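# Push or carry the carton out of the aisle

## Task

Get the carton entirely out of the aisle that runs between the counter and the low shelf, disturbing nothing else if possible. At the end, release it and back away. The robot must not tip over or finish leaning, and the carton has to stay out of the aisle without the robot holding it there.

## Robot and tools

ROBOT. A Hello Robot Stretch 3 with one arm: a two-wheeled base (0.33 m long, 0.34 m wide), a lift that slides up a mast, and a telescoping arm pointing out of the robot's RIGHT side, ending in a wrist (yaw, pitch, roll) and a two-finger gripper. The base only drives straight or spins in place; it cannot slide sideways, so to shift the gripper forward or back you drive the base. Spins pivot about the point midway between the drive wheels, 0.05 m behind the front edge. Arm retracted with wrist folded: the wrist juts up to 0.06 m past the right side and a spin sweeps a 0.28 m radius circle; an unfolded level wrist reaches beyond that circle. Cameras head_camera and nav_camera are on the head (aimed by head_pan_rad and head_tilt_rad); wrist_camera rides on the gripper.

FRAMES. Base frame: origin on the floor between the drive wheels, x forward, y left, z up. hand_pose is reported in it, at the point where closed fingertips meet; with all wrist joints at zero its x axis points up, y back along the arm toward the mast, z toward the robot's rear. Fingertips are 0.04 m round pads, sitting slightly nearer the wrist when wide open. Odometry frame = base frame at scene start; base_odometry counts wheel turns only, so slip appears as travel. Heading is positive leftward, -3.142 to 3.142.

execute_actions. Arguments: actions (a list holding one action, or empty to just read state and images) and cameras (list of names from head_camera, nav_camera, wrist_camera, all; omitted, null or ["all"] gives all, [] gives none; an unknown name rejects the call). An action may contain base, joints, or both, plus optional contact_limits; its motions start together and may finish at different times.
- base: exactly one key. translate_m is a relative drive in metres from the base's last reported position, forward positive, -1 to 1. rotate_rad is a relative spin in radians, counter-clockwise (left) positive, -3.2 to 3.2.
- joints: absolute targets keyed by name, not offsets: lift_m 0 to 1.1 (arm height on the mast); arm_m 0 to 0.52 (extension); wrist_yaw_rad -1.345 to 4.42 (0 along the arm, positive toward the robot's front, 3.0 folded over the base); wrist_pitch_rad -1.57 to 0.451 (0 level, negative tips fingers down); wrist_roll_rad -2.911 to 2.911 (0 fingers side by side); gripper_m -0.089 to 0.179 (bigger is wider; real fingertip gap is about 0.007 less when almost shut, 0.025 less when fully open, zero below 0.007); head_pan_rad -3.953 to 1.73 (0 ahead, positive left, -1.57 along the arm); head_tilt_rad -1.53 to 0.419 (negative down). Done tolerances: 0.004 for metre joints, 0.02 for yaw, roll and head, 0.05 for pitch. An omitted joint or base may keep driving toward an earlier target unnoticed. Any unknown key or out-of-range value rejects the call with no motion. Each action is capped at 15 s.
- contact_limits: only arm_m, a motor_effort percent 1 to 100; the arm halts (contact_stop) once effort hits about that level (negative when retracting) and holds no harder until the next action. Lower is softer but too low stops instantly. Values above the maximum are reduced; the result shows limit, default and maximum.
If a result reports a stop, later execute_actions, wait and finished_scene calls in the same reply are skipped.

wait: seconds, 0 to 10. Commands nothing; returns state and images like an empty action.
zoom_image: camera (head_camera, nav_camera or wrist_camera, from the latest full image) and region [x0, y0, x1, y1] in pixels, top-left origin, at most 504 by 504. Image sizes: head 896x504, nav 672x504 (fisheye), wrist 644x364.
finished_scene: scene, the current scene number (1 to 2). Irreversible; call only once the carton is out, released and the robot clear; the result reports success.

RESULT LINES. base_status and joint_status: how each motion ended. done (for the base, wheels turned the full amount even if slipping), off_target (stopped short, may still push), contact_stop, time_out, torque_fault (target dropped; it holds its resting spot unless slack or switched off). Arm and lift contact-stop on firm pushes and then go slack until commanded again; a slack lift can sag under load, keep pressing, or be pushed up by closing fingers on a surface. Base, wrist and head have no contact stop. A wrist servo pushed hard for several seconds shuts off for 10 s and goes limp. on_its_own covers uncommanded joints; its held at value is the target, not the position; effort at rest outside its range suggests pushing or loading. motor_effort: percent, positive toward higher values, bracket = peak of last action; readings carry a fixed bias and noise. Positive wheel effort drives forward. turned_by_wheels and turned_by_imu give turn since the previous result; base_tilt gives forward and right lean in degrees with about 4 degrees fixed bias. lidar_m: 12 distances in metres from the base origin, 30 degree sectors starting straight ahead and going counter-clockwise (4th left, 7th back, 10th right), dash for none; plane 0.17 m above floor, range 0.15 to 12, blind to clear objects, thin legs, things lower, and partly the robot's own body (5th sector, more with the lift low). wrist_depth_mm and head_depth_mm: 7x7 median depths from top left, 45 to 1000 and 280 to 4000 mm; head grid follows the sideways image.

SPEED. Full base speed (0.30 m/s, 1.9 rad/s) needs lift_m under 0.30, arm_m under 0.03 and wrist_yaw_rad over 2.54; otherwise 0.10 m/s and 0.63 rad/s. Shorter robot motion time is better.

GRIPPER. Grip by commanding below the object's width; release by commanding at least 0.02 above where contact occurred. Readings do not confirm a hold. Overly hard squeezes get eased off and things may slip; resend a different value to squeeze again.

SAFETY. Fold or unfold the wrist only with lift_m 0.32 to 0.95, pitch -0.4 and roll near 0; once folded the lift may drop to 0.25. With yaw below -0.4 keep pitch at -0.5 or lower. Arm pushes on rigid things with the gripper higher than about 0.45 m can tip the robot, more so with raised limits or a repeated push. Never drive while holding, hooking or pressing on something immovable; snags while reversing tip easily. If tilted, reverse the last move in small steps, pull the gripper away, and lower lift to about 0.2. Avoid drops, slams, hard hits and knocking other items; a loose object may occasionally be nudged by outside forces. The world keeps running while you think, with the last command held.

Each tool is called after "Call:" as name(argument=value, ...), one argument or row to a line, values as JSON.

## Session

Call:
execute_actions(
  actions=[],
)

Scene clock: 0.00 s.
base_odometry: x=+0.000 y=+0.000 heading=+0.000 (m, m, rad; odometry frame)
turned_by_wheels: +0.000 (rad since the last result)
turned_by_imu: +0.000 (rad since the last result)
base_tilt: forward=+1.6 right=-1.6 (deg)
lidar_m: 1.51 1.89 1.39 0.83 0.76 0.75 0.98 1.87 1.23 1.31 1.29 1.69
head_depth_mm: 1808 1831 1829 1810 1784 1707 1152 / 1901 2003 1981 1954 1949 1853 1146 / 1917 2214 2192 2156 2145 2074 1191 / 1940 2442 2442 2396 2361 2328 2140 / 1961 2346 2339 2356 2360 2377 2332 / 1968 2133 2155 2156 2170 2166 2186 / 1933 1964 1969 1976 1976 1989 1998
base_status: not commanded
joint_positions: lift_m=+0.385 arm_m=+0.000 wrist_yaw_rad=+2.838 wrist_pitch_rad=-0.374 wrist_roll_rad=+0.017 gripper_m=+0.037 head_pan_rad=-0.014 head_tilt_rad=+0.014
joint_status: not commanded
motor_effort: left_wheel=+0 right_wheel=+0 lift_m=+36 arm_m=-1 wrist_yaw_rad=-1 wrist_pitch_rad=+5 wrist_roll_rad=+0 gripper_m=-1 head_pan_rad=+0 head_tilt_rad=+2 (%)
hand_pose: x=+0.0474 y=+0.0738 z=+0.4078 quat_wxyz=(+0.236, +0.712, +0.023, +0.661) (m; base frame)
wrist_depth_mm: 671 762 - - - - - / - 800 - - - - - / - 833 - - - - - / - 918 969 987 992 958 905 / - 793 787 786 817 771 765 / 675 - 669 668 609 649 634 / 588 - 564 561 567 554 544
pictures: head_camera (sideways: a quarter turn clockwise sets it upright), nav_camera (sideways: a quarter turn counterclockwise sets it upright), wrist_camera
Images, in order (width x height): head_camera 896x504, nav_camera 672x504, wrist_camera 644x364.

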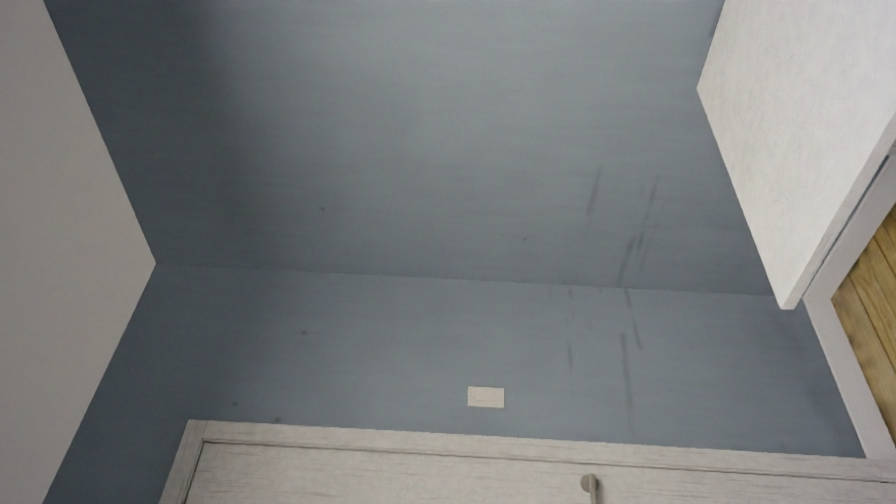

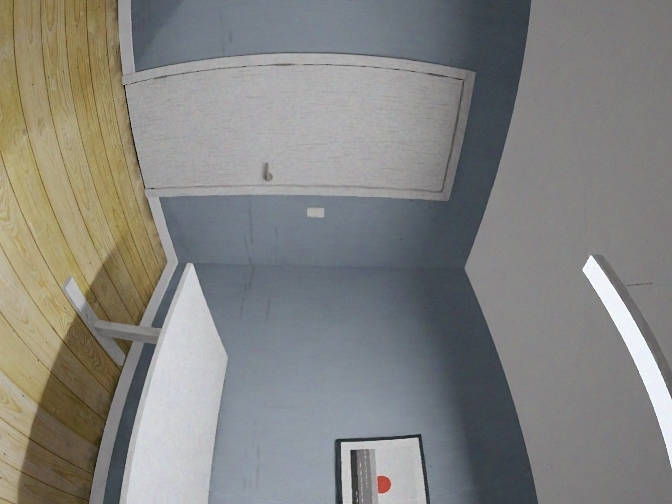

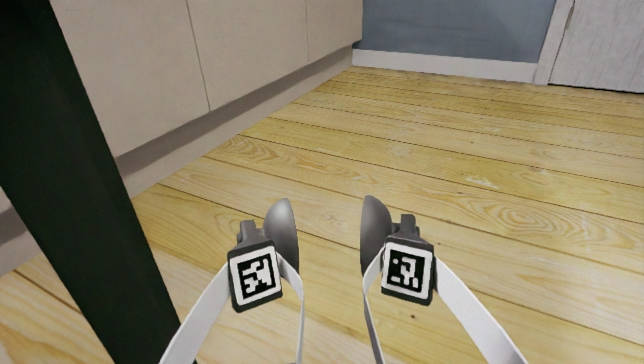

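Call:
execute_actions(
  actions=[
    {"joints":{"head_pan_rad":1.7,"head_tilt_rad":-0.6}},
  ],
  cameras=["nav_camera"],
)

Call:
execute_actions(
  actions=[
    {"joints":{"head_pan_rad":-2.6,"head_tilt_rad":-0.6}},
  ],
  cameras=["nav_camera","head_camera"],
)

Call:
execute_actions(
  actions=[
    {"joints":{"head_pan_rad":-1.2,"head_tilt_rad":-0.6}},
  ],
  cameras=["nav_camera"],
)

Scene clock: 1.67 s.
base_odometry: x=+0.000 y=+0.000 heading=+0.000 (m, m, rad; odometry frame)
turned_by_wheels: +0.000 (rad since the last result)
turned_by_imu: +0.000 (rad since the last result)
base_tilt: forward=+1.6 right=-1.7 (deg)
lidar_m: 1.50 1.89 1.39 0.83 0.76 0.75 0.98 1.86 1.23 1.30 1.29 1.69
head_depth_mm: 2068 1672 1202 1401 1707 1518 1282 / 2299 1634 1106 1254 1489 1512 1284 / 2569 2542 1029 1126 1325 1505 1271 / 2920 2937 962 1030 1194 1420 1273 / 3069 3212 944 949 1079 1257 1265 / 2895 3072 935 876 990 1141 1273 / 2728 2909 951 - - - -
base_status: not commanded
joint_positions: lift_m=+0.385 arm_m=+0.000 wrist_yaw_rad=+2.838 wrist_pitch_rad=-0.374 wrist_roll_rad=+0.017 gripper_m=+0.037 head_pan_rad=+1.693 head_tilt_rad=-0.592
joint_status: all done
motor_effort: left_wheel=+0(1) right_wheel=-1(0) lift_m=+35(35) arm_m=-1(1) wrist_yaw_rad=-1(0) wrist_pitch_rad=+5(5) wrist_roll_rad=+0(1) gripper_m=+1(0) head_pan_rad=+3(31) head_tilt_rad=-6(47) (%)
hand_pose: x=+0.0474 y=+0.0738 z=+0.4078 quat_wxyz=(+0.236, +0.712, +0.023, +0.661) (m; base frame)
wrist_depth_mm: 651 764 - - - - - / - 797 - - - - - / - 837 - - - - - / - 965 964 958 937 949 923 / - 814 808 773 804 745 746 / 687 - 679 657 624 639 630 / 581 - 571 554 555 552 545
pictures: nav_camera (sideways: a quarter turn counterclockwise sets it upright)
Images, in order (width x height): nav_camera 672x504.

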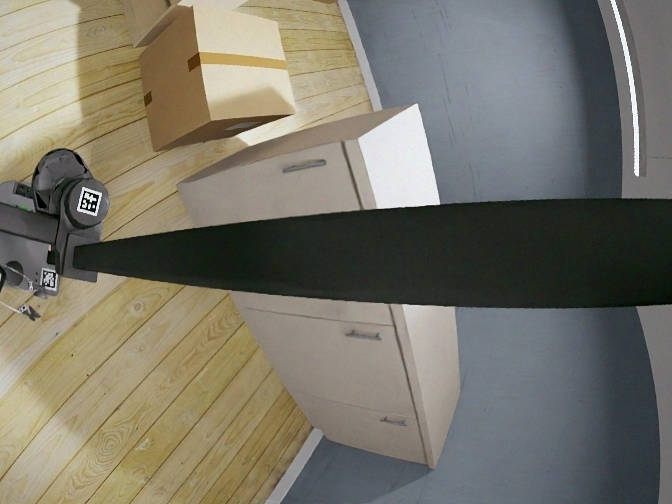

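Scene clock: 4.17 s.
base_odometry: x=+0.000 y=+0.000 heading=+0.000 (m, m, rad; odometry frame)
turned_by_wheels: +0.000 (rad since the last result)
turned_by_imu: +0.000 (rad since the last result)
base_tilt: forward=+1.6 right=-1.6 (deg)
lidar_m: 1.50 1.89 1.38 0.83 0.76 0.75 0.98 1.86 1.23 1.31 1.29 1.68
head_depth_mm: 1699 1886 2005 1931 1739 1527 1295 / 1673 1853 2041 2180 1847 1512 1282 / 1649 1810 2014 2211 1842 1504 1273 / 1618 1787 1986 2161 1824 1491 1268 / 1586 1750 1950 2135 1798 1489 1268 / 1571 1716 1911 2113 1795 1481 1262 / 1559 1703 1881 2080 1789 1475 1250
base_status: not commanded
joint_positions: lift_m=+0.385 arm_m=+0.000 wrist_yaw_rad=+2.838 wrist_pitch_rad=-0.374 wrist_roll_rad=+0.017 gripper_m=+0.037 head_pan_rad=-2.593 head_tilt_rad=-0.592
joint_status: all done
motor_effort: left_wheel=+1(1) right_wheel=+0(0) lift_m=+36(35) arm_m=-1(1) wrist_yaw_rad=+0(1) wrist_pitch_rad=+5(5) wrist_roll_rad=+0(0) gripper_m=+0(0) head_pan_rad=-2(29) head_tilt_rad=-5(6) (%)
hand_pose: x=+0.0474 y=+0.0738 z=+0.4078 quat_wxyz=(+0.236, +0.712, +0.023, +0.661) (m; base frame)
wrist_depth_mm: 669 780 - - - - - / - 804 - - - - - / - 839 - - - - - / - 939 999 961 921 915 939 / - 784 841 779 793 783 749 / 681 - 672 671 596 633 627 / 572 - 566 561 557 558 546
pictures: head_camera (sideways: a quarter turn clockwise sets it upright), nav_camera (sideways: a quarter turn counterclockwise sets it upright)
Images, in order (width x height): head_camera 896x504, nav_camera 672x504.

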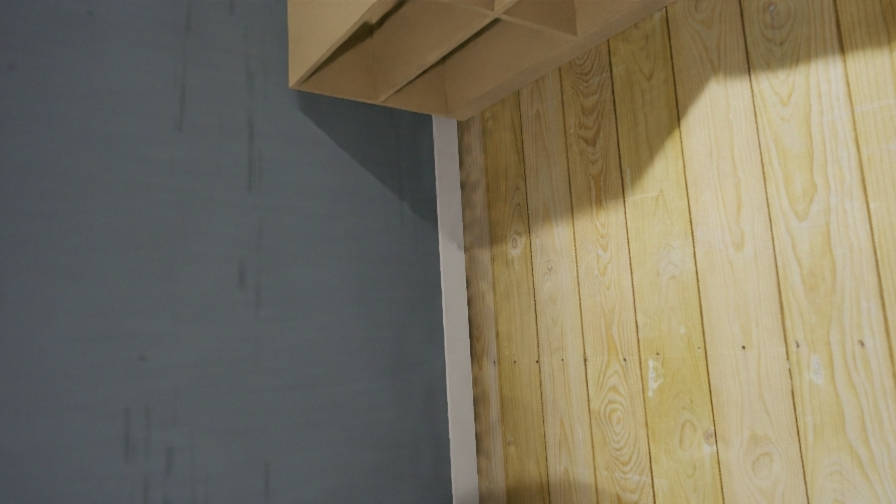

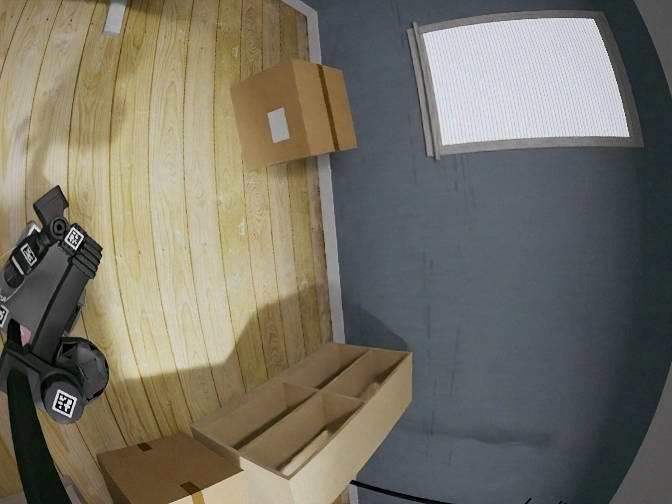

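Scene clock: 5.43 s.
base_odometry: x=+0.000 y=+0.000 heading=+0.000 (m, m, rad; odometry frame)
turned_by_wheels: +0.000 (rad since the last result)
turned_by_imu: +0.000 (rad since the last result)
base_tilt: forward=+1.6 right=-1.7 (deg)
lidar_m: 1.50 1.89 1.39 0.83 0.76 0.75 0.98 1.87 1.22 1.30 1.29 1.69
head_depth_mm: 1720 1906 2142 2318 1859 1529 1288 / 1645 1828 2055 2260 1844 1513 1279 / 1581 1746 1960 2196 1835 1502 1280 / 1529 1689 1794 2096 1825 1496 1265 / 1481 1638 1426 1166 1711 1485 1261 / 1437 1566 1404 1146 1806 1481 1258 / 1386 1519 1384 1089 1791 1478 1256
base_status: not commanded
joint_positions: lift_m=+0.385 arm_m=+0.000 wrist_yaw_rad=+2.838 wrist_pitch_rad=-0.374 wrist_roll_rad=+0.017 gripper_m=+0.037 head_pan_rad=-1.207 head_tilt_rad=-0.592
joint_status: all done
motor_effort: left_wheel=+1(0) right_wheel=-1(0) lift_m=+35(34) arm_m=-1(1) wrist_yaw_rad=+0(1) wrist_pitch_rad=+5(5) wrist_roll_rad=+0(0) gripper_m=+0(0) head_pan_rad=+3(31) head_tilt_rad=-5(6) (%)
hand_pose: x=+0.0474 y=+0.0738 z=+0.4078 quat_wxyz=(+0.236, +0.712, +0.023, +0.661) (m; base frame)
wrist_depth_mm: 674 760 - - - - - / - 814 - - - - - / - 839 - - - - - / - 943 983 972 964 897 900 / - 811 810 788 801 773 766 / 674 - 666 632 619 633 620 / 585 - 561 574 551 559 541
pictures: nav_camera (sideways: a quarter turn counterclockwise sets it upright)
Images, in order (width x height): nav_camera 672x504.

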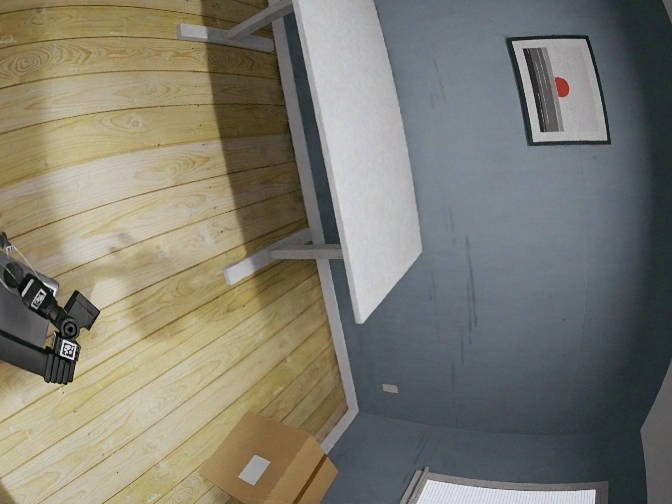

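Call:
execute_actions(
  actions=[
    {"base":{"rotate_rad":2.7},"joints":{"head_pan_rad":0,"head_tilt_rad":-0.6,"lift_m":0.28}},
  ],
  cameras=["nav_camera","head_camera"],
)

Scene clock: 8.97 s.
base_odometry: x=+0.000 y=+0.000 heading=+2.700 (m, m, rad; odometry frame)
turned_by_wheels: +2.700 (rad since the last result)
turned_by_imu: +2.680 (rad since the last result)
base_tilt: forward=+1.6 right=-1.6 (deg)
lidar_m: 0.75 1.01 1.87 1.23 1.34 1.28 1.50 1.50 1.89 1.25 0.80 0.73
head_depth_mm: 2579 2818 3020 2422 1742 1092 1104 / 2678 2908 3127 2379 1278 1416 1277 / 2771 3029 3151 2360 1235 1107 1250 / 2850 3083 2781 2327 1231 1230 1267 / 2983 3208 2771 1444 1255 1373 1260 / 2945 3218 3222 1265 1344 1443 1261 / 2569 2749 2766 1351 1528 1468 1252
base_status: done
joint_positions: lift_m=+0.281 arm_m=+0.000 wrist_yaw_rad=+2.838 wrist_pitch_rad=-0.375 wrist_roll_rad=+0.017 gripper_m=+0.037 head_pan_rad=-0.007 head_tilt_rad=-0.593
joint_status: all done
motor_effort: left_wheel=-1(10) right_wheel=+1(7) lift_m=+16(30) arm_m=-1(2) wrist_yaw_rad=-1(1) wrist_pitch_rad=+5(6) wrist_roll_rad=+0(0) gripper_m=+0(0) head_pan_rad=+3(29) head_tilt_rad=-5(7) (%)
hand_pose: x=+0.0473 y=+0.0737 z=+0.3032 quat_wxyz=(+0.236, +0.712, +0.023, +0.661) (m; base frame)
wrist_depth_mm: - - - - - - - / - - - - - - - / - - - - - 969 960 / - 781 785 793 771 750 730 / - 642 651 605 642 618 596 / 541 - 542 513 489 510 509 / 454 - - 446 451 445 439
pictures: head_camera (sideways: a quarter turn clockwise sets it upright), nav_camera (sideways: a quarter turn counterclockwise sets it upright)
Images, in order (width x height): head_camera 896x504, nav_camera 672x504.

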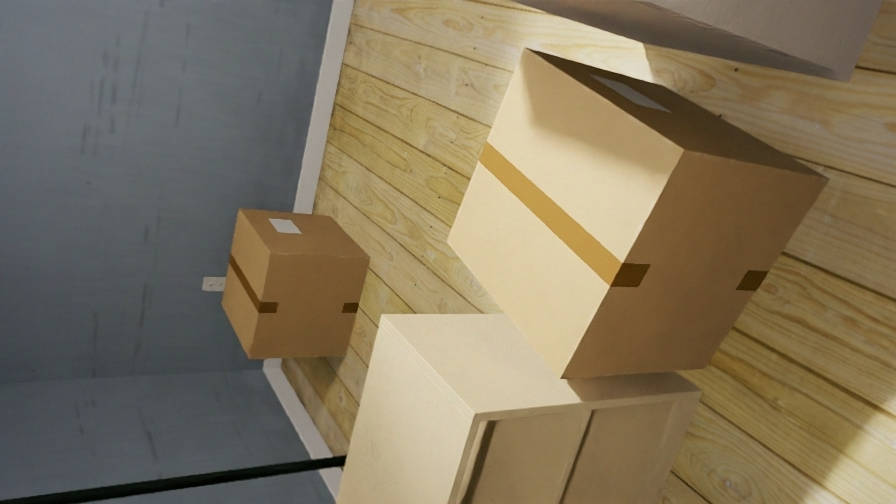

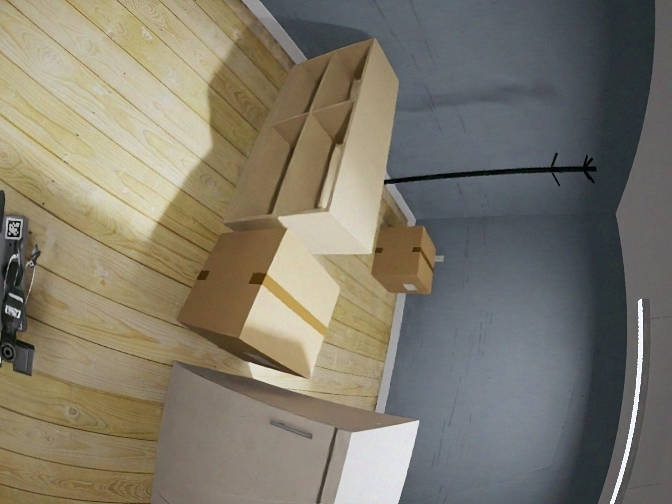

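Call:
execute_actions(
  actions=[
    {"base":{"rotate_rad":1.05}},
  ],
  cameras=[],
)

Call:
execute_actions(
  actions=[
    {"base":{"translate_m":0.43}},
  ],
  cameras=[],
)

Call:
execute_actions(
  actions=[
    {"base":{"rotate_rad":-1.57},"joints":{"head_tilt_rad":-0.8}},
  ],
  cameras=["nav_camera","head_camera"],
)

Scene clock: 11.33 s.
base_odometry: x=+0.000 y=+0.000 heading=-2.533 (m, m, rad; odometry frame)
turned_by_wheels: +1.050 (rad since the last result)
turned_by_imu: +1.042 (rad since the last result)
base_tilt: forward=+1.6 right=-1.6 (deg)
lidar_m: 1.86 1.23 1.34 1.29 1.50 1.50 1.90 1.26 0.80 0.73 0.75 1.01
head_depth_mm: 1666 1835 1972 2008 1804 1523 1291 / 1648 1817 2016 2192 1859 1509 1284 / 1630 1789 2001 2178 1842 1506 1275 / 1602 1757 1958 2167 1818 1502 1269 / 1586 1721 1936 2131 1811 1485 1265 / 1567 1725 1900 2102 1799 1475 1261 / 1548 1695 1861 2070 1774 1474 1250
base_status: done
joint_positions: lift_m=+0.281 arm_m=+0.000 wrist_yaw_rad=+2.838 wrist_pitch_rad=-0.375 wrist_roll_rad=+0.017 gripper_m=+0.037 head_pan_rad=-0.007 head_tilt_rad=-0.593
joint_status: not commanded
motor_effort: left_wheel=-1(11) right_wheel=+1(6) lift_m=+17(16) arm_m=-2(1) wrist_yaw_rad=+0(0) wrist_pitch_rad=+5(5) wrist_roll_rad=+0(0) gripper_m=+1(1) head_pan_rad=+3(3) head_tilt_rad=-4(4) (%)
hand_pose: x=+0.0473 y=+0.0737 z=+0.3032 quat_wxyz=(+0.236, +0.712, +0.023, +0.661) (m; base frame)
wrist_depth_mm: - - - - - - 929 / - - - - - - 983 / - - - - 996 982 936 / - 808 784 758 745 734 732 / - 639 642 622 636 601 620 / 538 - 534 519 485 520 513 / 466 - - 445 451 448 437
pictures: none
No camera images: the call's "cameras" was empty. Leave "cameras" out to get every camera's image.

Scene clock: 14.50 s.
base_odometry: x=-0.353 y=-0.246 heading=-2.533 (m, m, rad; odometry frame)
turned_by_wheels: +0.000 (rad since the last result)
turned_by_imu: +0.003 (rad since the last result)
base_tilt: forward=+1.6 right=-1.7 (deg)
lidar_m: 1.44 0.86 0.90 1.32 1.77 1.84 2.32 1.13 0.75 0.73 0.76 1.07
head_depth_mm: 1274 1404 1568 1692 1749 1524 1290 / 1259 1394 1552 1747 1842 1515 1286 / 1239 1365 1521 1712 1842 1509 1274 / 1224 1347 1501 1691 1815 1499 1269 / 1215 1332 1476 1656 1790 1491 1262 / 1197 1316 1454 1635 1757 1478 1256 / 1181 1292 1434 1597 1742 1474 1247
base_status: done
joint_positions: lift_m=+0.281 arm_m=+0.000 wrist_yaw_rad=+2.838 wrist_pitch_rad=-0.375 wrist_roll_rad=+0.017 gripper_m=+0.037 head_pan_rad=-0.007 head_tilt_rad=-0.593
joint_status: not commanded
motor_effort: left_wheel=-1(9) right_wheel=+1(5) lift_m=+16(16) arm_m=-2(2) wrist_yaw_rad=+1(0) wrist_pitch_rad=+5(5) wrist_roll_rad=+0(0) gripper_m=+0(0) head_pan_rad=+3(3) head_tilt_rad=-4(5) (%)
hand_pose: x=+0.0473 y=+0.0737 z=+0.3032 quat_wxyz=(+0.236, +0.712, +0.023, +0.661) (m; base frame)
wrist_depth_mm: - - - - 913 725 908 / - - - - 968 814 - / - - - - 922 861 947 / - 800 772 778 754 754 722 / - 637 653 615 624 608 602 / 544 - 529 526 491 528 509 / 464 - - 448 448 438 449
pictures: none
No camera images: the call's "cameras" was empty. Leave "cameras" out to get every camera's image.

Scene clock: 16.70 s.
base_odometry: x=-0.353 y=-0.246 heading=+2.180 (m, m, rad; odometry frame)
turned_by_wheels: -1.570 (rad since the last result)
turned_by_imu: -1.558 (rad since the last result)
base_tilt: forward=+1.6 right=-1.7 (deg)
lidar_m: 0.73 0.76 1.07 1.44 0.85 0.91 1.31 1.76 1.84 2.32 1.12 0.75
head_depth_mm: 2718 1129 1152 1179 1243 1350 1180 / 2780 2851 2125 1451 1452 1336 1176 / 2754 2926 2260 1225 1156 1330 1175 / 2707 2897 2237 1217 1174 1326 1165 / 2686 2867 2232 1210 1192 1318 1163 / 2659 2855 2218 1267 1249 1315 1154 / 2660 2595 1144 1013 1323 1304 1152
base_status: done
joint_positions: lift_m=+0.281 arm_m=+0.001 wrist_yaw_rad=+2.838 wrist_pitch_rad=-0.375 wrist_roll_rad=+0.017 gripper_m=+0.037 head_pan_rad=-0.007 head_tilt_rad=-0.790
joint_status: all done
motor_effort: left_wheel=+2(14) right_wheel=-2(5) lift_m=+16(17) arm_m=-2(2) wrist_yaw_rad=+0(0) wrist_pitch_rad=+5(5) wrist_roll_rad=+0(0) gripper_m=+0(0) head_pan_rad=+3(4) head_tilt_rad=-6(29) (%)
hand_pose: x=+0.0473 y=+0.0737 z=+0.3032 quat_wxyz=(+0.236, +0.712, +0.023, +0.661) (m; base frame)
wrist_depth_mm: - - - - - - - / - - - - - - - / - - - - 967 878 788 / - 798 781 772 753 760 668 / - 630 656 621 638 591 608 / 534 - 535 522 487 519 503 / 460 - - 453 442 443 440
pictures: head_camera (sideways: a quarter turn clockwise sets it upright), nav_camera (sideways: a quarter turn counterclockwise sets it upright)
Images, in order (width x height): head_camera 896x504, nav_camera 672x504.

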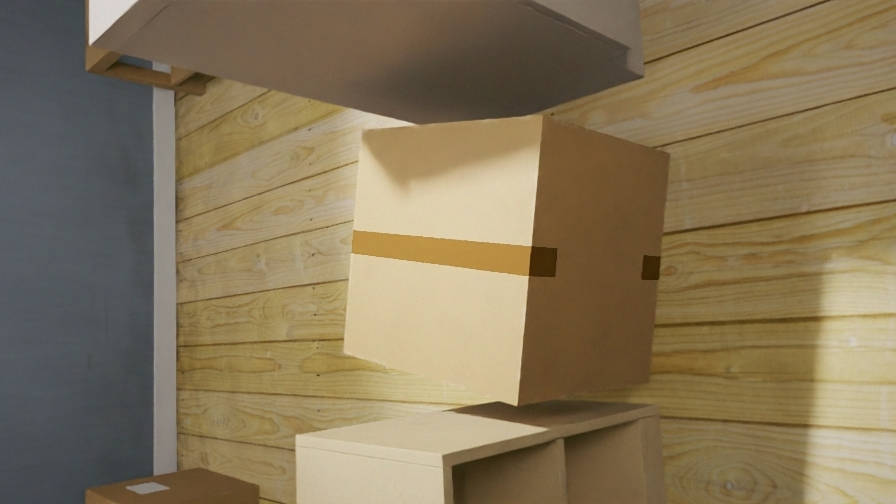

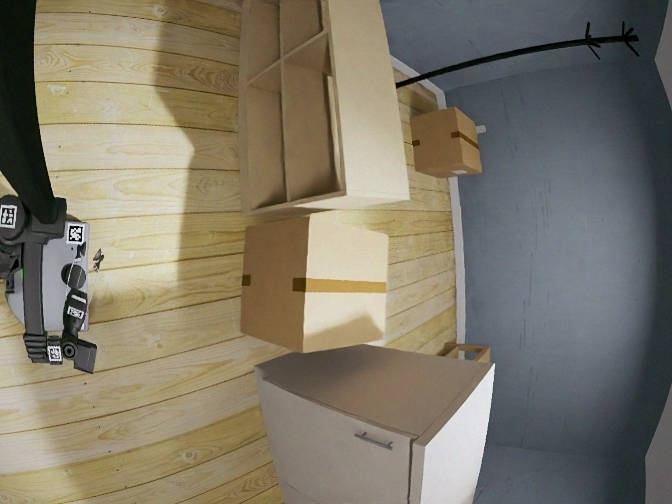

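Call:
execute_actions(
  actions=[
    {"base":{"rotate_rad":0.06}},
  ],
  cameras=[],
)

Call:
execute_actions(
  actions=[
    {"base":{"translate_m":0.6},"joints":{"head_tilt_rad":-1.0}},
  ],
  cameras=[],
)

Call:
execute_actions(
  actions=[
    {"base":{"translate_m":0.4},"joints":{"lift_m":0.33}},
  ],
  cameras=["nav_camera","head_camera"],
)

Scene clock: 18.27 s.
base_odometry: x=-0.353 y=-0.246 heading=+2.240 (m, m, rad; odometry frame)
turned_by_wheels: +0.060 (rad since the last result)
turned_by_imu: +0.060 (rad since the last result)
base_tilt: forward=+1.6 right=-1.6 (deg)
lidar_m: 0.73 0.76 1.07 1.44 0.87 0.93 1.32 1.79 1.83 2.31 1.03 0.74
head_depth_mm: 2705 2680 1305 1307 1314 1342 1181 / 2749 2938 2278 1265 1167 1339 1174 / 2712 2909 2249 1228 1153 1317 1171 / 2686 2919 2244 1223 1181 1320 1162 / 2670 2878 2243 1213 1209 1318 1163 / 2684 2863 2076 1198 1361 1310 1153 / 2578 2348 1143 1209 1332 1303 1154
base_status: done
joint_positions: lift_m=+0.281 arm_m=+0.001 wrist_yaw_rad=+2.838 wrist_pitch_rad=-0.375 wrist_roll_rad=+0.017 gripper_m=+0.037 head_pan_rad=-0.007 head_tilt_rad=-0.790
joint_status: not commanded
motor_effort: left_wheel=-1(8) right_wheel=+1(3) lift_m=+16(16) arm_m=-2(2) wrist_yaw_rad=+0(1) wrist_pitch_rad=+5(5) wrist_roll_rad=+0(0) gripper_m=+0(0) head_pan_rad=+3(3) head_tilt_rad=-6(6) (%)
hand_pose: x=+0.0473 y=+0.0737 z=+0.3032 quat_wxyz=(+0.236, +0.712, +0.023, +0.661) (m; base frame)
wrist_depth_mm: - - - - - - - / - - - - - - - / - - - - 989 852 773 / - 804 758 775 765 745 668 / - 620 645 618 639 608 609 / 540 - 540 520 493 513 507 / 460 - - 449 451 440 449
pictures: none
No camera images: the call's "cameras" was empty. Leave "cameras" out to get every camera's image.

Scene clock: 21.90 s.
base_odometry: x=-0.725 y=+0.225 heading=+2.240 (m, m, rad; odometry frame)
turned_by_wheels: +0.000 (rad since the last result)
turned_by_imu: +0.005 (rad since the last result)
base_tilt: forward=+1.6 right=-1.6 (deg)
lidar_m: - 0.15 0.21 0.83 1.52 1.29 1.91 2.27 2.41 0.46 0.17 0.15
head_depth_mm: 2309 2071 1783 1550 954 854 1086 / 2318 2079 1773 1547 921 826 781 / 2290 2062 1766 1544 916 822 780 / 2282 2033 1756 1533 909 820 890 / 2289 2027 1734 1018 907 818 938 / 2252 2006 1735 1519 1226 814 1070 / 2205 1973 1724 1514 838 832 1038
base_status: done
joint_positions: lift_m=+0.281 arm_m=+0.001 wrist_yaw_rad=+2.838 wrist_pitch_rad=-0.375 wrist_roll_rad=+0.017 gripper_m=+0.037 head_pan_rad=-0.007 head_tilt_rad=-0.988
joint_status: all done
motor_effort: left_wheel=-2(9) right_wheel=+1(6) lift_m=+17(16) arm_m=-2(2) wrist_yaw_rad=-1(0) wrist_pitch_rad=+5(5) wrist_roll_rad=+0(0) gripper_m=+0(0) head_pan_rad=+3(3) head_tilt_rad=-7(29) (%)
hand_pose: x=+0.0473 y=+0.0737 z=+0.3032 quat_wxyz=(+0.236, +0.712, +0.023, +0.661) (m; base frame)
wrist_depth_mm: - - 809 408 233 153 114 / - - - 846 243 158 117 / - - 916 760 253 162 119 / - 794 809 613 266 168 122 / - 645 633 525 240 173 124 / 541 - 548 494 354 178 127 / 459 - - 453 310 172 131
pictures: none
No camera images: the call's "cameras" was empty. Leave "cameras" out to get every camera's image.

Scene clock: 26.47 s.
base_odometry: x=-0.973 y=+0.538 heading=+2.240 (m, m, rad; odometry frame)
turned_by_wheels: +0.001 (rad since the last result)
turned_by_imu: -0.241 (rad since the last result)
base_tilt: forward=+1.6 right=-1.6 (deg)
lidar_m: - - 0.15 0.19 0.26 1.50 1.53 2.14 2.44 0.19 0.15 -
head_depth_mm: 1653 1930 1775 846 887 920 940 / 2039 1972 1774 1547 918 824 751 / 2275 2046 1760 1533 916 823 747 / 2212 2032 1761 1533 911 820 745 / 2133 2036 1744 1528 905 816 744 / 2104 2009 1740 1522 917 813 740 / 2031 1999 1718 1512 1344 1215 937
base_status: translate_m off_target (by the wheels' count: +0.3997 of +0.4000)
joint_positions: lift_m=+0.329 arm_m=+0.001 wrist_yaw_rad=+2.993 wrist_pitch_rad=-0.390 wrist_roll_rad=+0.018 gripper_m=+0.037 head_pan_rad=-0.006 head_tilt_rad=-0.990
joint_status: all done
on_its_own: wrist_yaw_rad is held at +2.977, not at its first target +2.838, by its stall guard, which is not easing now; left_wheel is at rest, and its effort (+63) is outside its rest range (-18 to +18); right_wheel is at rest, and its effort (+21) is outside its rest range (-18 to +18)
motor_effort: left_wheel=+63(66) right_wheel=+21(33) lift_m=+53(54) arm_m=-2(2) wrist_yaw_rad=-11(45) wrist_pitch_rad=+10(13) wrist_roll_rad=+0(0) gripper_m=+4(18) head_pan_rad=+3(3) head_tilt_rad=-6(7) (%)
hand_pose: x=+0.0126 y=+0.0799 z=+0.3483 quat_wxyz=(+0.189, +0.708, +0.083, +0.675) (m; base frame)
wrist_depth_mm: 220 - 271 302 322 225 217 / - - 290 319 152 137 133 / - - 313 345 138 99 96 / 857 279 348 377 144 86 75 / 715 326 - 441 132 89 66 / 599 560 - 476 156 91 64 / 518 511 - 492 169 88 65
pictures: head_camera (sideways: a quarter turn clockwise sets it upright), nav_camera (sideways: a quarter turn counterclockwise sets it upright)
Images, in order (width x height): head_camera 896x504, nav_camera 672x504.

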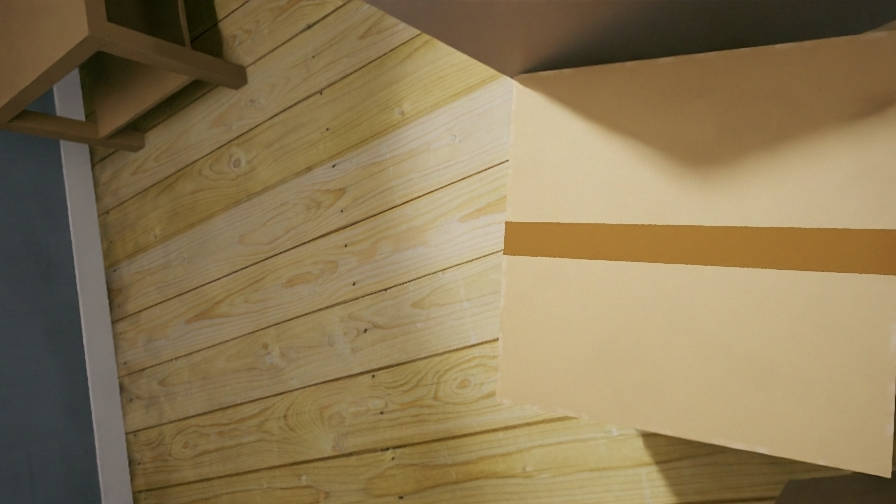

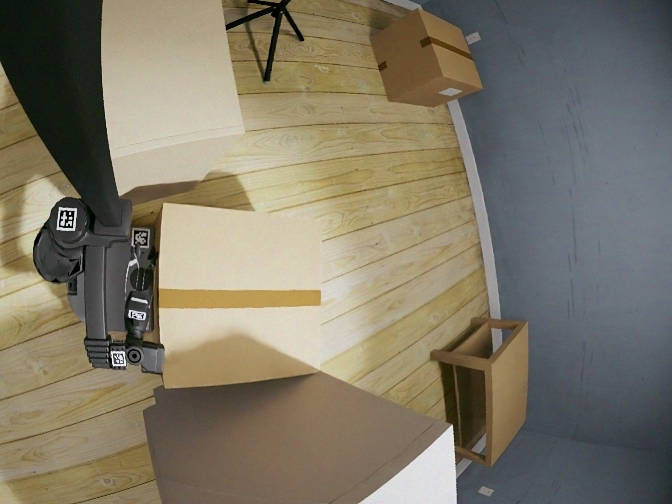

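Call:
execute_actions(
  actions=[
    {"base":{"translate_m":-0.08}},
  ],
  cameras=[],
)

Call:
execute_actions(
  actions=[
    {"base":{"rotate_rad":0.4},"joints":{"lift_m":0.55,"wrist_yaw_rad":3.0}},
  ],
  cameras=[],
)

Call:
execute_actions(
  actions=[
    {"base":{"translate_m":0.2}},
  ],
  cameras=["nav_camera","head_camera"],
)

Scene clock: 28.83 s.
base_odometry: x=-0.923 y=+0.476 heading=+2.240 (m, m, rad; odometry frame)
turned_by_wheels: +0.000 (rad since the last result)
turned_by_imu: -0.001 (rad since the last result)
base_tilt: forward=+1.6 right=-1.7 (deg)
lidar_m: - 0.15 0.18 0.23 0.23 1.42 1.46 2.07 2.39 0.44 0.18 0.15
head_depth_mm: 1700 1984 1782 870 937 983 1086 / 2057 1984 1775 1546 917 825 852 / 2308 2042 1756 1536 914 825 893 / 2241 2049 1746 1528 909 819 938 / 2227 2026 1749 1521 905 815 983 / 2175 2004 1729 1525 917 815 1039 / 2104 2012 1721 1507 1338 1214 988
base_status: done
joint_positions: lift_m=+0.329 arm_m=+0.001 wrist_yaw_rad=+2.979 wrist_pitch_rad=-0.380 wrist_roll_rad=+0.018 gripper_m=+0.037 head_pan_rad=-0.006 head_tilt_rad=-0.990
joint_status: not commanded
on_its_own: wrist_yaw_rad is held at +2.977, not at its first target +2.838, by its stall guard, which is not easing now
motor_effort: left_wheel=+0(55) right_wheel=+0(20) lift_m=+51(52) arm_m=-2(2) wrist_yaw_rad=-1(11) wrist_pitch_rad=+7(10) wrist_roll_rad=+0(0) gripper_m=+0(4) head_pan_rad=+3(3) head_tilt_rad=-6(6) (%)
hand_pose: x=+0.0159 y=+0.0805 z=+0.3506 quat_wxyz=(+0.191, +0.709, +0.075, +0.675) (m; base frame)
wrist_depth_mm: - - 248 283 328 248 237 / - - 268 305 349 189 150 / - - 288 330 370 194 140 / 865 - 313 365 403 201 144 / 723 714 329 410 291 206 147 / 600 611 - 457 526 211 150 / 524 502 - 486 377 203 153
pictures: none
No camera images: the call's "cameras" was empty. Leave "cameras" out to get every camera's image.

Scene clock: 31.67 s.
base_odometry: x=-0.923 y=+0.476 heading=+2.640 (m, m, rad; odometry frame)
turned_by_wheels: +0.400 (rad since the last result)
turned_by_imu: +0.398 (rad since the last result)
base_tilt: forward=+1.6 right=-1.6 (deg)
lidar_m: 0.15 0.16 0.24 0.23 1.60 1.42 2.07 2.38 0.45 0.21 0.15 -
head_depth_mm: 2133 2073 1777 1559 920 831 755 / 2148 2062 1758 1545 917 826 752 / 2169 2039 1754 1538 915 823 767 / 2200 2029 1748 1532 910 818 893 / 2215 2030 1751 1522 1351 817 1083 / 1857 1921 1736 1518 1350 1084 1094 / 1639 1860 1718 1512 729 759 821
base_status: done
joint_positions: lift_m=+0.549 arm_m=+0.001 wrist_yaw_rad=+2.999 wrist_pitch_rad=-0.379 wrist_roll_rad=+0.018 gripper_m=+0.037 head_pan_rad=-0.006 head_tilt_rad=-0.990
joint_status: all done
motor_effort: left_wheel=-2(6) right_wheel=+1(4) lift_m=+51(54) arm_m=-2(2) wrist_yaw_rad=+0(1) wrist_pitch_rad=+6(7) wrist_roll_rad=+0(0) gripper_m=+1(1) head_pan_rad=+3(3) head_tilt_rad=-6(6) (%)
hand_pose: x=+0.0114 y=+0.0814 z=+0.5709 quat_wxyz=(+0.183, +0.708, +0.082, +0.677) (m; base frame)
wrist_depth_mm: - - - 478 449 428 936 / - - - 284 283 294 297 / - - - 302 303 314 322 / - - - 335 334 345 361 / - - - 362 369 387 412 / 880 866 - 407 442 434 789 / 771 776 749 490 490 300 275
pictures: none
No camera images: the call's "cameras" was empty. Leave "cameras" out to get every camera's image.

Scene clock: 34.60 s.
base_odometry: x=-1.098 y=+0.572 heading=+2.641 (m, m, rad; odometry frame)
turned_by_wheels: +0.001 (rad since the last result)
turned_by_imu: -0.402 (rad since the last result)
base_tilt: forward=+1.5 right=-1.7 (deg)
lidar_m: - - 0.15 0.24 0.23 1.50 1.49 2.15 2.46 0.19 0.15 -
head_depth_mm: 1668 1930 1789 1520 907 865 765 / 2070 2024 1774 1540 919 826 752 / 2255 2067 1760 1539 914 824 749 / 2192 2031 1750 1525 908 818 748 / 2139 2025 1741 1527 909 816 743 / 2059 2013 1736 1504 949 814 740 / 2021 2006 1728 1510 1337 1215 994
base_status: translate_m off_target (by the wheels' count: +0.1997 of +0.2000)
joint_positions: lift_m=+0.549 arm_m=+0.001 wrist_yaw_rad=+2.999 wrist_pitch_rad=-0.379 wrist_roll_rad=+0.018 gripper_m=+0.037 head_pan_rad=-0.006 head_tilt_rad=-0.990
joint_status: not commanded
on_its_own: left_wheel is at rest, and its effort (+59) is outside its rest range (-18 to +18); right_wheel is at rest, and its effort (+20) is outside its rest range (-18 to +18)
motor_effort: left_wheel=+59(66) right_wheel=+20(34) lift_m=+51(51) arm_m=-2(2) wrist_yaw_rad=+1(0) wrist_pitch_rad=+6(6) wrist_roll_rad=+0(0) gripper_m=+0(0) head_pan_rad=+2(2) head_tilt_rad=-6(7) (%)
hand_pose: x=+0.0113 y=+0.0814 z=+0.5709 quat_wxyz=(+0.183, +0.708, +0.082, +0.677) (m; base frame)
wrist_depth_mm: - - 497 458 - - - / - - 286 311 353 - - / 233 - 286 329 392 - - / - 258 318 366 442 - - / - 284 - 406 - 994 - / 871 322 - 440 309 327 322 / 740 717 429 480 285 280 278
pictures: head_camera (sideways: a quarter turn clockwise sets it upright), nav_camera (sideways: a quarter turn counterclockwise sets it upright)
Images, in order (width x height): head_camera 896x504, nav_camera 672x504.

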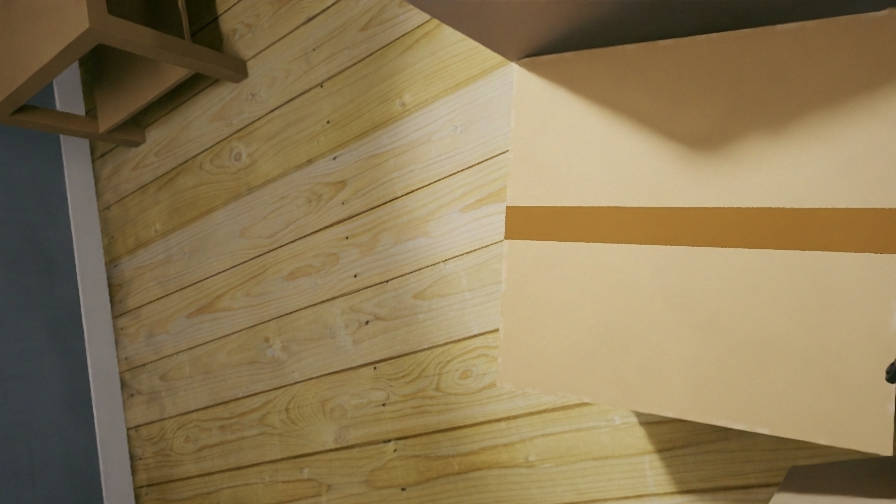

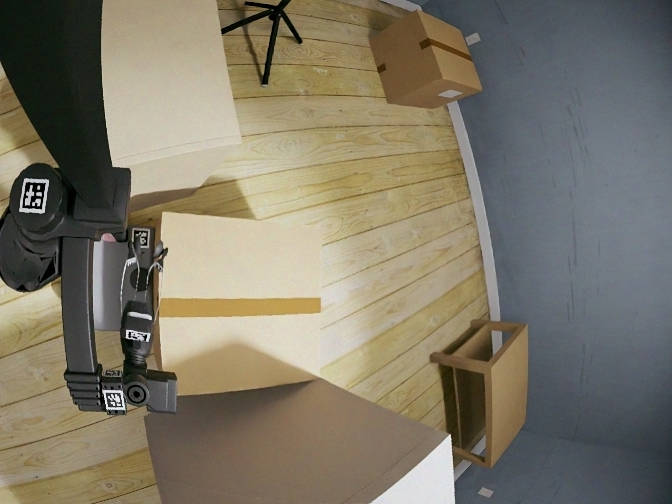

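Call:
execute_actions(
  actions=[
    {"base":{"translate_m":-0.52}},
  ],
  cameras=[],
)

Call:
execute_actions(
  actions=[
    {"base":{"rotate_rad":1.81},"joints":{"wrist_yaw_rad":1.5,"wrist_pitch_rad":-0.4,"head_pan_rad":-1.57,"head_tilt_rad":-0.9,"gripper_m":0.0}},
  ],
  cameras=[],
)

Call:
execute_actions(
  actions=[
    {"joints":{"wrist_yaw_rad":0,"wrist_pitch_rad":0,"lift_m":0.55}},
  ],
  cameras=["nav_camera","head_camera"],
)

Scene clock: 41.93 s.
base_odometry: x=-0.642 y=+0.322 heading=+2.641 (m, m, rad; odometry frame)
turned_by_wheels: +0.000 (rad since the last result)
turned_by_imu: -0.005 (rad since the last result)
base_tilt: forward=+1.6 right=-1.6 (deg)
lidar_m: 0.57 0.41 0.81 0.78 1.34 1.00 1.11 1.67 2.15 2.45 0.72 0.59
head_depth_mm: 1029 1029 1115 1211 1316 1244 1136 / 2303 2051 1204 1053 1310 1234 1126 / 2446 2056 1176 1042 1302 1233 1122 / 2434 2026 1168 1042 1298 1227 1118 / 2429 2014 1163 1040 1298 1221 1110 / 2392 2018 1728 1496 1295 1192 1110 / 2345 1989 1685 810 940 1169 1101
base_status: done
joint_positions: lift_m=+0.549 arm_m=+0.001 wrist_yaw_rad=+2.999 wrist_pitch_rad=-0.379 wrist_roll_rad=+0.018 gripper_m=+0.037 head_pan_rad=-0.006 head_tilt_rad=-0.990
joint_status: not commanded
motor_effort: left_wheel=+1(51) right_wheel=-1(19) lift_m=+51(52) arm_m=-2(2) wrist_yaw_rad=+1(0) wrist_pitch_rad=+6(6) wrist_roll_rad=+0(0) gripper_m=+0(0) head_pan_rad=+3(2) head_tilt_rad=-6(6) (%)
hand_pose: x=+0.0113 y=+0.0814 z=+0.5709 quat_wxyz=(+0.183, +0.708, +0.082, +0.677) (m; base frame)
wrist_depth_mm: - - - - 803 497 406 / - - - - 902 - - / - - - - 804 784 - / - - - - - 601 566 / - - - - 945 544 449 / 892 874 - 836 800 722 508 / 738 748 754 755 709 662 662
pictures: none
No camera images: the call's "cameras" was empty. Leave "cameras" out to get every camera's image.

Scene clock: 45.73 s.
base_odometry: x=-0.642 y=+0.322 heading=-1.832 (m, m, rad; odometry frame)
turned_by_wheels: +1.810 (rad since the last result)
turned_by_imu: +1.804 (rad since the last result)
base_tilt: forward=+1.6 right=-1.7 (deg)
lidar_m: 1.33 1.31 1.00 1.67 2.14 2.16 2.00 0.69 0.57 0.41 0.41 0.78
head_depth_mm: 2520 2385 1966 1115 1004 1236 1145 / 2501 2371 1953 1107 1021 1233 - / 2500 2359 1936 1098 1066 1265 - / 2492 2331 1923 1148 1161 1283 - / 2479 2307 1911 1557 1316 1213 - / 2422 2232 1908 847 781 1171 1107 / 1948 2088 1895 841 778 1169 1110
base_status: done
joint_positions: lift_m=+0.549 arm_m=+0.001 wrist_yaw_rad=+1.501 wrist_pitch_rad=-0.413 wrist_roll_rad=+0.018 gripper_m=+0.000 head_pan_rad=-1.563 head_tilt_rad=-0.902
joint_status: all done
motor_effort: left_wheel=-2(7) right_wheel=+1(3) lift_m=+52(51) arm_m=-2(2) wrist_yaw_rad=-1(4) wrist_pitch_rad=+4(7) wrist_roll_rad=+0(0) gripper_m=-3(89) head_pan_rad=-2(29) head_tilt_rad=+1(14) (%)
hand_pose: x=+0.2031 y=-0.1613 z=+0.5631 quat_wxyz=(+0.602, +0.581, -0.412, +0.361) (m; base frame)
wrist_depth_mm: - - - - 608 380 325 / - - - - 657 684 257 / - - - - 713 718 - / - - - - 641 582 561 / - - - - 858 473 474 / 865 855 854 803 735 414 398 / 734 735 728 719 681 608 351
pictures: none
No camera images: the call's "cameras" was empty. Leave "cameras" out to get every camera's image.

Scene clock: 47.50 s.
base_odometry: x=-0.642 y=+0.322 heading=-1.832 (m, m, rad; odometry frame)
turned_by_wheels: +0.000 (rad since the last result)
turned_by_imu: +0.000 (rad since the last result)
base_tilt: forward=+1.6 right=-1.6 (deg)
lidar_m: 1.33 1.30 1.00 1.67 2.13 2.15 2.00 0.69 0.57 0.41 0.41 0.78
head_depth_mm: 2514 2388 1970 1114 1004 1239 1146 / 2510 2378 1940 1105 1019 1239 - / 2509 2342 1937 1103 1058 1263 - / 2499 2329 1924 1146 1219 1303 - / 2465 2333 1924 1567 1316 1219 1129 / 2404 2230 1903 844 779 1175 1122 / 1962 2085 1892 840 778 1167 1119
base_status: not commanded
joint_positions: lift_m=+0.549 arm_m=+0.001 wrist_yaw_rad=+0.001 wrist_pitch_rad=-0.024 wrist_roll_rad=+0.018 gripper_m=+0.000 head_pan_rad=-1.563 head_tilt_rad=-0.902
joint_status: all done
motor_effort: left_wheel=-2(2) right_wheel=+1(1) lift_m=+52(51) arm_m=-2(2) wrist_yaw_rad=-1(2) wrist_pitch_rad=+8(9) wrist_roll_rad=+0(0) gripper_m=-2(3) head_pan_rad=-2(2) head_tilt_rad=+2(1) (%)
hand_pose: x=-0.0211 y=-0.4011 z=+0.6579 quat_wxyz=(+0.701, +0.009, -0.713, -0.008) (m; base frame)
wrist_depth_mm: - - - - - - 599 / - - - - - - 607 / - - - - - - 608 / - - - - - - 630 / 338 329 - - 789 - 623 / 234 261 489 546 578 571 555 / 179 234 - 462 450 438 435
pictures: head_camera (sideways: a quarter turn clockwise sets it upright), nav_camera (sideways: a quarter turn counterclockwise sets it upright)
Images, in order (width x height): head_camera 896x504, nav_camera 672x504.

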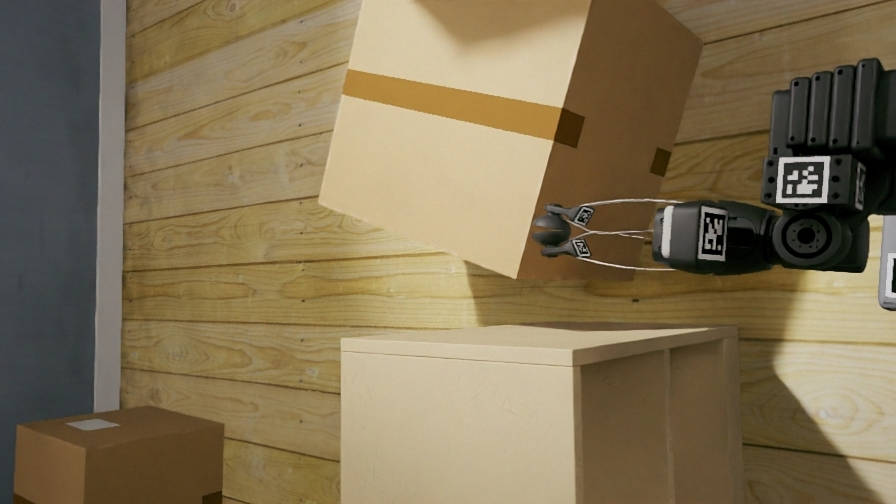

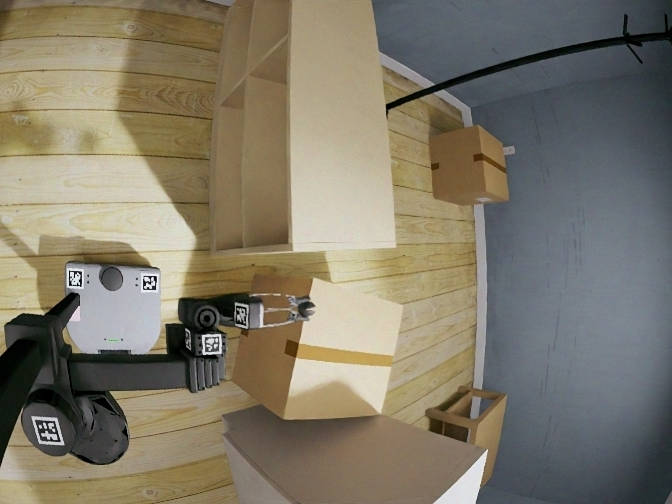

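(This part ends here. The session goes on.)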